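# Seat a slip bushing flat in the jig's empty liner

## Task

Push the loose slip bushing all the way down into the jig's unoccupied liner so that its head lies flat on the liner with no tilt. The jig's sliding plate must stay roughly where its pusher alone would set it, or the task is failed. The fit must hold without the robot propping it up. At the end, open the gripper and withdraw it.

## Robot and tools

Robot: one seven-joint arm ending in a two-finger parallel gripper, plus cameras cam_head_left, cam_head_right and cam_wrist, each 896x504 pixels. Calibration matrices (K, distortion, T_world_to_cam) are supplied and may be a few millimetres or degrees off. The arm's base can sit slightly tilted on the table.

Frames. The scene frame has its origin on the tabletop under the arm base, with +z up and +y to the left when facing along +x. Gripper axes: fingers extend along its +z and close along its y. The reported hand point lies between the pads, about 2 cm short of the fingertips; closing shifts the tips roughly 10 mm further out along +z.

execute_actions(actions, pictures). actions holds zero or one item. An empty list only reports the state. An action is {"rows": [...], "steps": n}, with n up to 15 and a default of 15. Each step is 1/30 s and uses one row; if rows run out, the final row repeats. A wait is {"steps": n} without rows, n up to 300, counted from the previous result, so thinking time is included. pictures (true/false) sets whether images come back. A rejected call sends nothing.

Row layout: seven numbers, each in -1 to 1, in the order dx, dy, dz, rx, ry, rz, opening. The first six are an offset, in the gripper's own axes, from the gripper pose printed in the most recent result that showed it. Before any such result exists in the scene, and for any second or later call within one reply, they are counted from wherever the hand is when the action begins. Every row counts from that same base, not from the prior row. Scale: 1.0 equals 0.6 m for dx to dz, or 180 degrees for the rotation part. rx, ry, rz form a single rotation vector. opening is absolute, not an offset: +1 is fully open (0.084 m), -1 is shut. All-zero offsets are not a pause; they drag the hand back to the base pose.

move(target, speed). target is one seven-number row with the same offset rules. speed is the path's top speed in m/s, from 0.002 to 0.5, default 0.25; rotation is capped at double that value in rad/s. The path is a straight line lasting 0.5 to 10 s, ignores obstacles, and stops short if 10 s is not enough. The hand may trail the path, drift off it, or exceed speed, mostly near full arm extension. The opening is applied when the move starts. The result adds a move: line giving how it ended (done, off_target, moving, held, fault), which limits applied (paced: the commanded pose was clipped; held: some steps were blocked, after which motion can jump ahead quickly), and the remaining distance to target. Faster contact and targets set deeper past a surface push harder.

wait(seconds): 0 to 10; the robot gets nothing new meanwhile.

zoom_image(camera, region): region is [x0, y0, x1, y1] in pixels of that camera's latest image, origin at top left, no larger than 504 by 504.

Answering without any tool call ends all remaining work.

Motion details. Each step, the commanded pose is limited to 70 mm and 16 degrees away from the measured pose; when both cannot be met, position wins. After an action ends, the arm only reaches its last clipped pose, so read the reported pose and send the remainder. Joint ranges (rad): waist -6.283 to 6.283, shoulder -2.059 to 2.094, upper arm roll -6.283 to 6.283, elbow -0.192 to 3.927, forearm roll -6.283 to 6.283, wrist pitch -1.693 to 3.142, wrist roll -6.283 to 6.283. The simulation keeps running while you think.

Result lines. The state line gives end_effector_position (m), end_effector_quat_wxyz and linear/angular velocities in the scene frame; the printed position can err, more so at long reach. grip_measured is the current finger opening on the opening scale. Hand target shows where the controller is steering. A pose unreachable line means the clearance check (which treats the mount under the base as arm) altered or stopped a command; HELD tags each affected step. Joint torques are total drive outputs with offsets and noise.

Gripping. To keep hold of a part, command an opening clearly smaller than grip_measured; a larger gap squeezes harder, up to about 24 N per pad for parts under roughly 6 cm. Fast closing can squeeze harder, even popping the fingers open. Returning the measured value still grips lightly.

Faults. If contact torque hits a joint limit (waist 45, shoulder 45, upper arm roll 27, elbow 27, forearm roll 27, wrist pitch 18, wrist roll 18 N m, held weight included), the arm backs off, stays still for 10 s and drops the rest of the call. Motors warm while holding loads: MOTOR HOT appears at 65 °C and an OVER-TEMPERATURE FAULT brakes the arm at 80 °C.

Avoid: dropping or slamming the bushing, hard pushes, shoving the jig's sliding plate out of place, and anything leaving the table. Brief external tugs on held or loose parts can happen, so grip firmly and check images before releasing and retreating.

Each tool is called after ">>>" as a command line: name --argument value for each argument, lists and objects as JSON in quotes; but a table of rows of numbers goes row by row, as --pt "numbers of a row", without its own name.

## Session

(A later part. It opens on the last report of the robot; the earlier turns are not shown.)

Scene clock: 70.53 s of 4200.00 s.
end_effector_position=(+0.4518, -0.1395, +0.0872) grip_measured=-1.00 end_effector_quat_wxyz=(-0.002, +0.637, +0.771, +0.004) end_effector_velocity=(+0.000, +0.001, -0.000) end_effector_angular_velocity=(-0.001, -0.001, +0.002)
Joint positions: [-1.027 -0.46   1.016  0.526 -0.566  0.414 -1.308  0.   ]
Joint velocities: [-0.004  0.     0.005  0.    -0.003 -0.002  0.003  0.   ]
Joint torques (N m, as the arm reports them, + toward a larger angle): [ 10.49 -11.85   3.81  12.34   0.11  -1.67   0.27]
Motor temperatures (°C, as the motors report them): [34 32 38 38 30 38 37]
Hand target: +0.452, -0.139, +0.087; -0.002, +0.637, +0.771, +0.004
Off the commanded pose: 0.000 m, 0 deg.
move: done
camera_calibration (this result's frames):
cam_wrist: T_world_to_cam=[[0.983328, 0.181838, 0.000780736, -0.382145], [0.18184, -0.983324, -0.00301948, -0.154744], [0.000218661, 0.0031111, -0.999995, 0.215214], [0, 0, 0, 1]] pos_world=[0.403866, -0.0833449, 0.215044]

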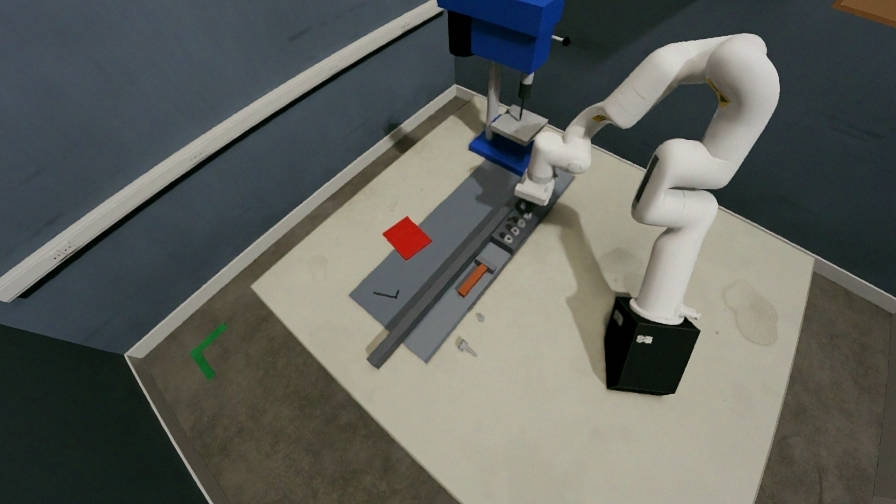

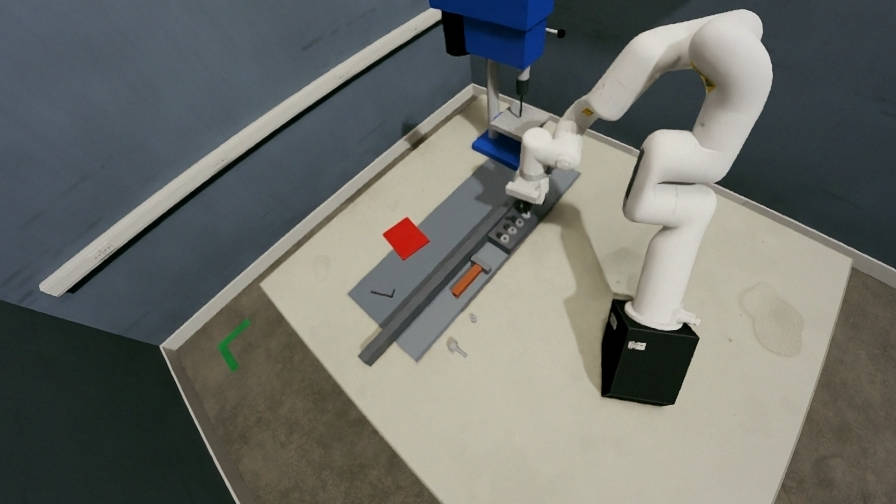

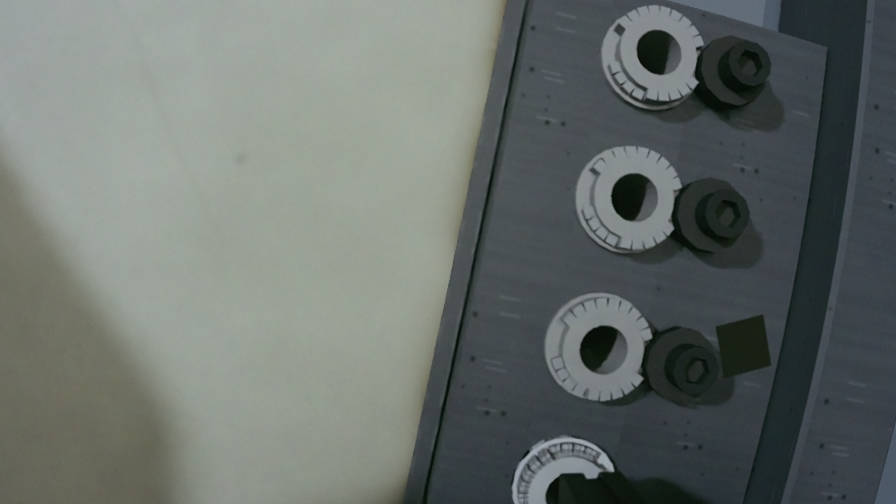

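>>> move --target '[0,0,0.028,0,0,0,-1]' --speed 0.012

Scene clock: 72.63 s of 4200.00 s.
end_effector_position=(+0.4518, -0.1394, +0.0704) grip_measured=-1.00 end_effector_quat_wxyz=(-0.002, +0.637, +0.771, +0.003) end_effector_velocity=(+0.001, +0.001, +0.000) end_effector_angular_velocity=(-0.001, -0.003, +0.002)
Joint positions: [-1.146 -0.426  1.1    0.538 -0.639  0.37  -1.253  0.   ]
Joint velocities: [-0.005 -0.     0.006  0.002 -0.004 -0.002  0.004  0.   ]
Joint torques (N m, as the arm reports them, + toward a larger angle): [ 10.64 -10.89   3.79  11.38   0.13  -1.77   0.21]
Motor temperatures (°C, as the motors report them): [34 32 38 38 30 38 37]
Hand target: +0.452, -0.139, +0.070; -0.002, +0.637, +0.771, +0.003
Off the commanded pose: 0.000 m, 0 deg.
move: done
camera_calibration (this result's frames):
cam_wrist: T_world_to_cam=[[0.983323, 0.181866, 0.000635541, -0.382154], [0.181867, -0.983319, -0.00290409, -0.154715], [0.0000967833, 0.00297124, -0.999996, 0.198472], [0, 0, 0, 1]] pos_world=[0.403899, -0.083223, 0.198264]

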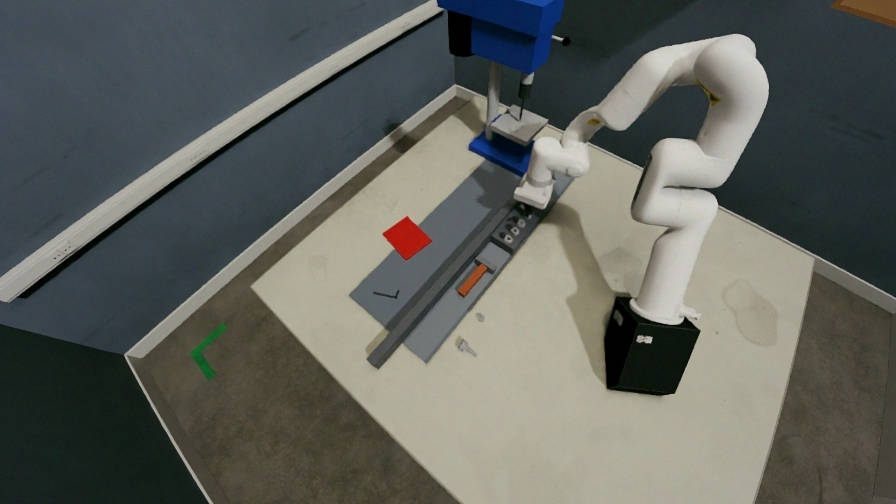

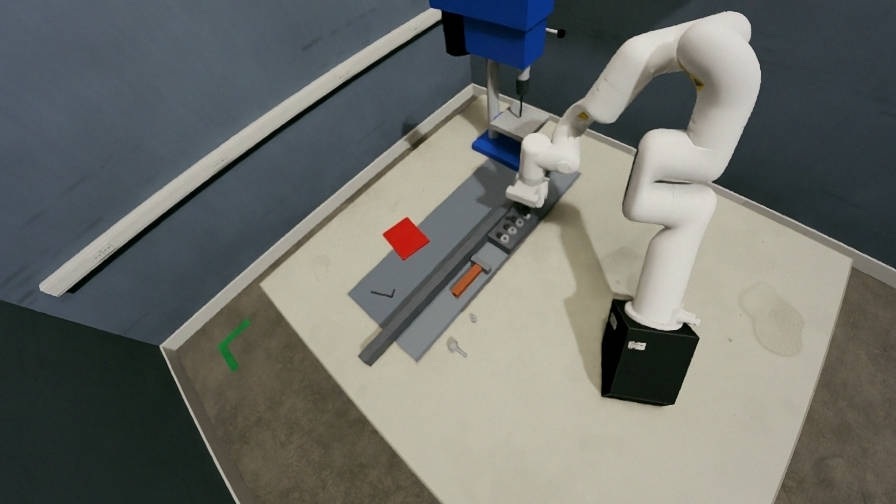

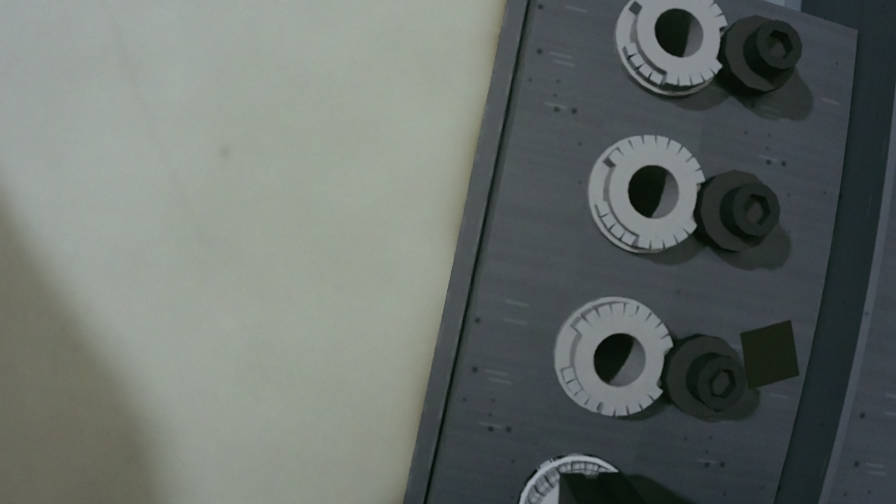

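No contact yet; a bit lower.

>>> move --target '[0,0,0.012,0,0,0,-1]' --speed 0.01

Scene clock: 73.97 s of 4200.00 s.
end_effector_position=(+0.4554, -0.1377, +0.0670) grip_measured=-1.00 end_effector_quat_wxyz=(+0.003, +0.634, +0.773, +0.005) end_effector_velocity=(+0.000, +0.000, +0.000) end_effector_angular_velocity=(+0.000, -0.009, +0.001)
Joint positions: [-1.192 -0.421  1.141  0.547 -0.67   0.354 -1.229  0.   ]
Joint velocities: [ 0.005 -0.003 -0.007 -0.005 -0.012 -0.012  0.008  0.   ]
Joint torques (N m, as the arm reports them, + toward a larger angle): [-10.28  16.62   0.39  -4.13  -0.39  -4.15   0.06]
Motor temperatures (°C, as the motors report them): [34 32 38 38 30 38 37]
Hand target: +0.452, -0.139, +0.063; -0.002, +0.637, +0.771, +0.003
Off the commanded pose: 0.005 m, 1 deg.
move: off_target
camera_calibration (this result's frames):
cam_wrist: T_world_to_cam=[[0.981833, 0.189513, 0.00946608, -0.384804], [0.18949, -0.981877, 0.00327658, -0.15741], [0.00991549, -0.00142333, -0.99995, 0.189978], [0, 0, 0, 1]] pos_world=[0.405757, -0.0813616, 0.194127]

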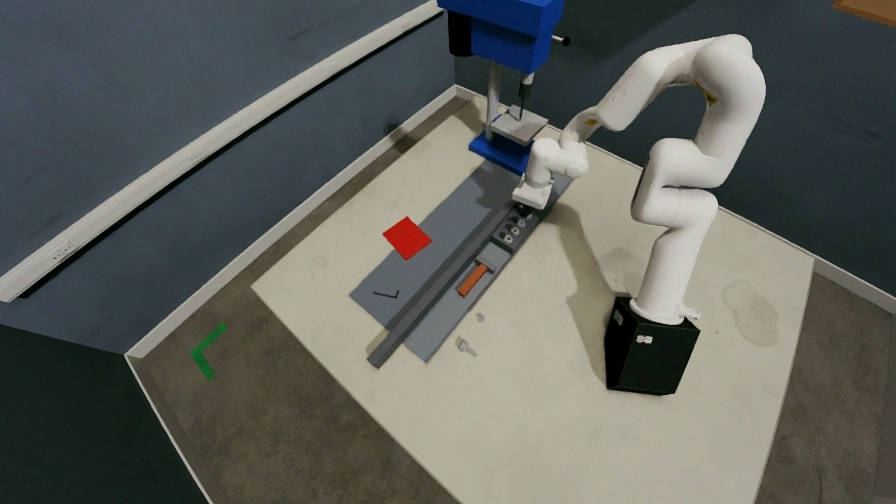

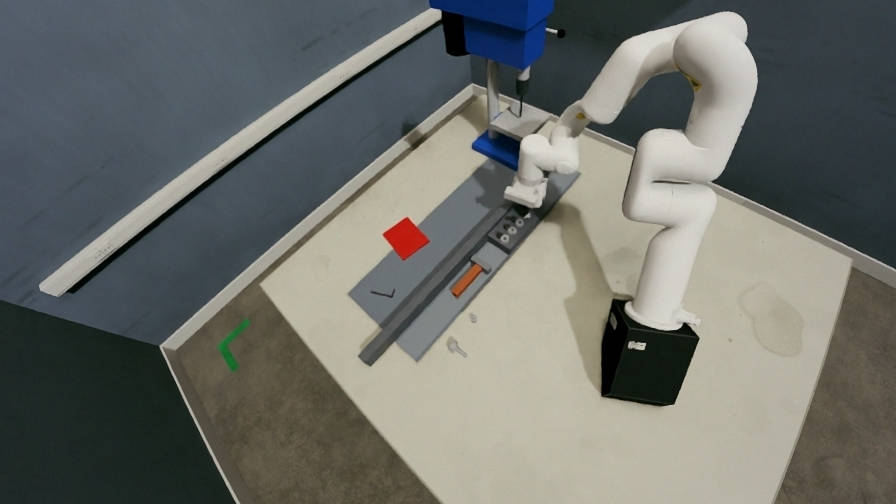

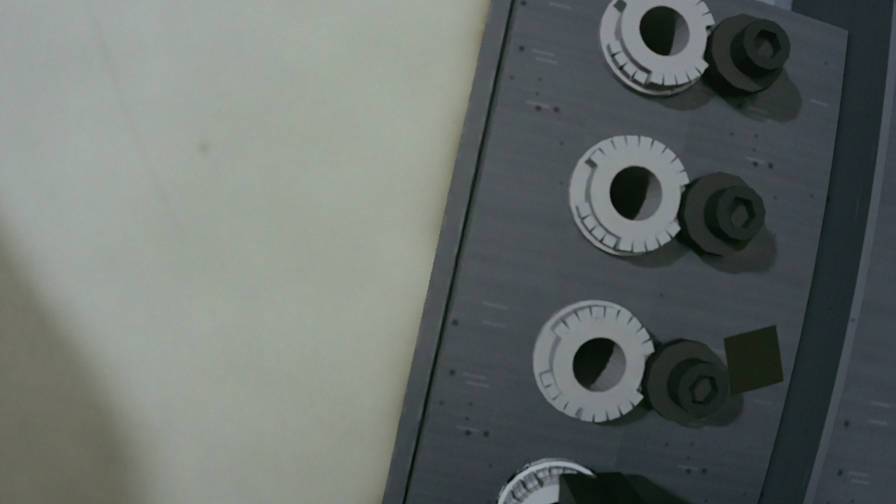

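Seated hard. Retreat up and inspect.

>>> move --target '[-0.08,0,-0.22,0,0,0,0]' --speed 0.25

>>> zoom_image --camera "cam_head_left" --region '[490, 190, 560, 260]'

Scene clock: 75.50 s of 4200.00 s.
end_effector_position=(+0.4628, -0.1849, +0.1983) grip_measured=-0.01 end_effector_quat_wxyz=(+0.002, +0.634, +0.773, +0.005) end_effector_velocity=(+0.003, -0.000, +0.004) end_effector_angular_velocity=(+0.001, -0.008, +0.000)
Joint positions: [-0.688 -0.738  0.732  0.59  -0.196  0.743 -1.699  0.044]
Joint velocities: [ 0.005 -0.003 -0.003  0.006  0.003  0.002 -0.003 -0.   ]
Joint torques (N m, as the arm reports them, + toward a larger angle): [  8.51 -12.75   2.8   17.49   0.09  -1.76   0.17]
Motor temperatures (°C, as the motors report them): [34 32 38 38 30 38 37]
Hand target: +0.463, -0.185, +0.199; +0.003, +0.634, +0.773, +0.006
Off the commanded pose: 0.001 m, 0 deg.
move: done
camera_calibration (this result's frames):
cam_wrist: T_world_to_cam=[[0.981805, 0.189691, 0.00872005, -0.38423], [0.189687, -0.981844, 0.00132735, -0.205233], [0.00881351, 0.000350874, -0.999961, 0.321933], [0, 0, 0, 1]] pos_world=[0.413332, -0.128735, 0.325543]

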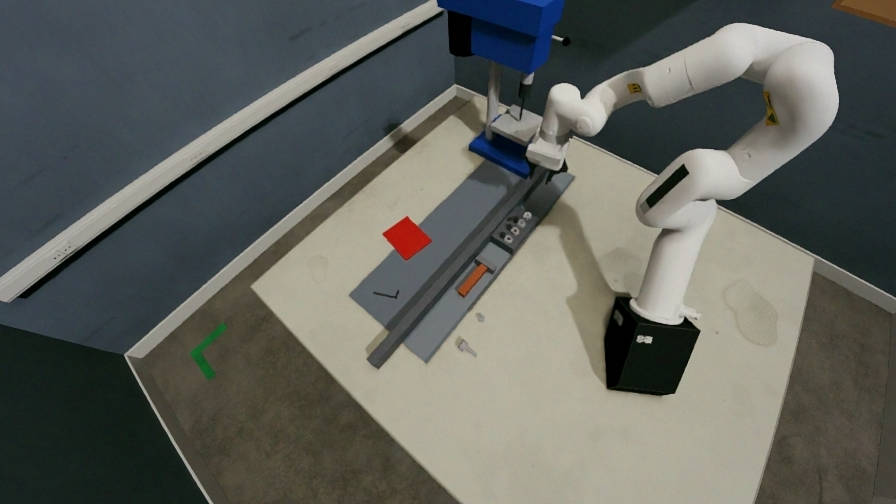

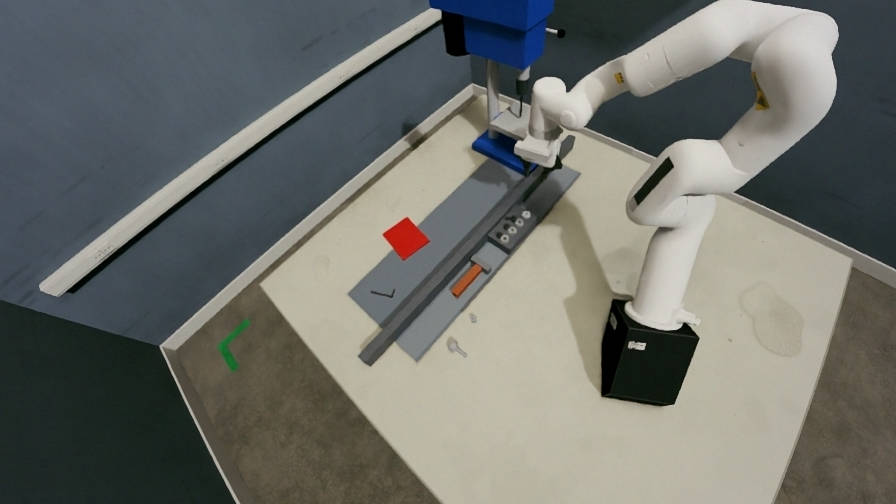

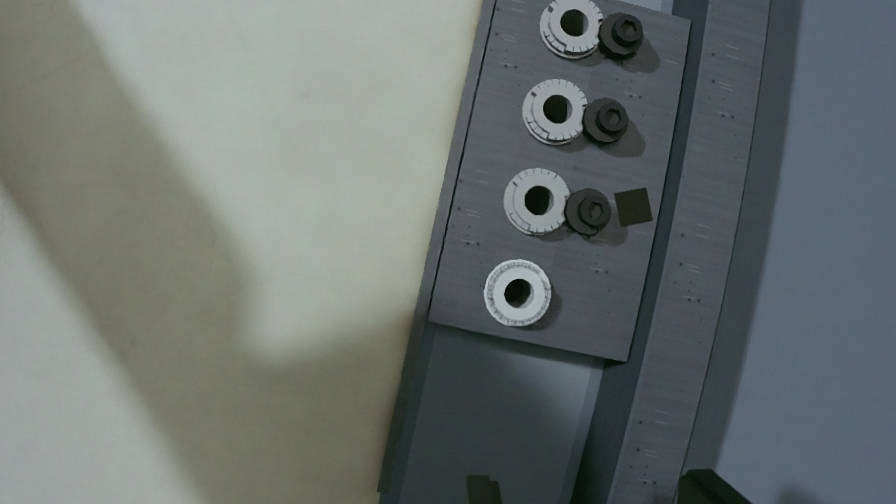

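Region (490, 190, 560, 260) of cam_head_left's 896x504 image, scaled by 7.200, with more detail than that image has.

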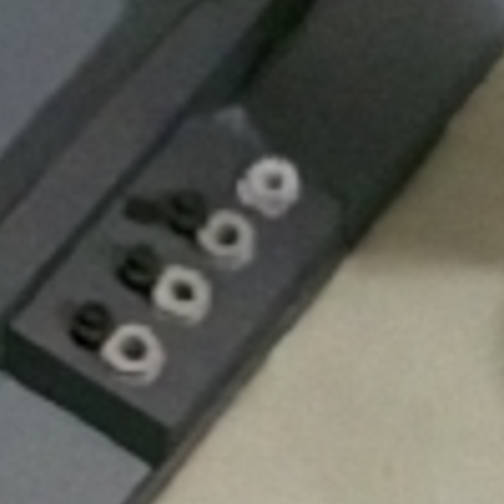

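>>> finished_scene --scene 1

The scene is finished: the task was done.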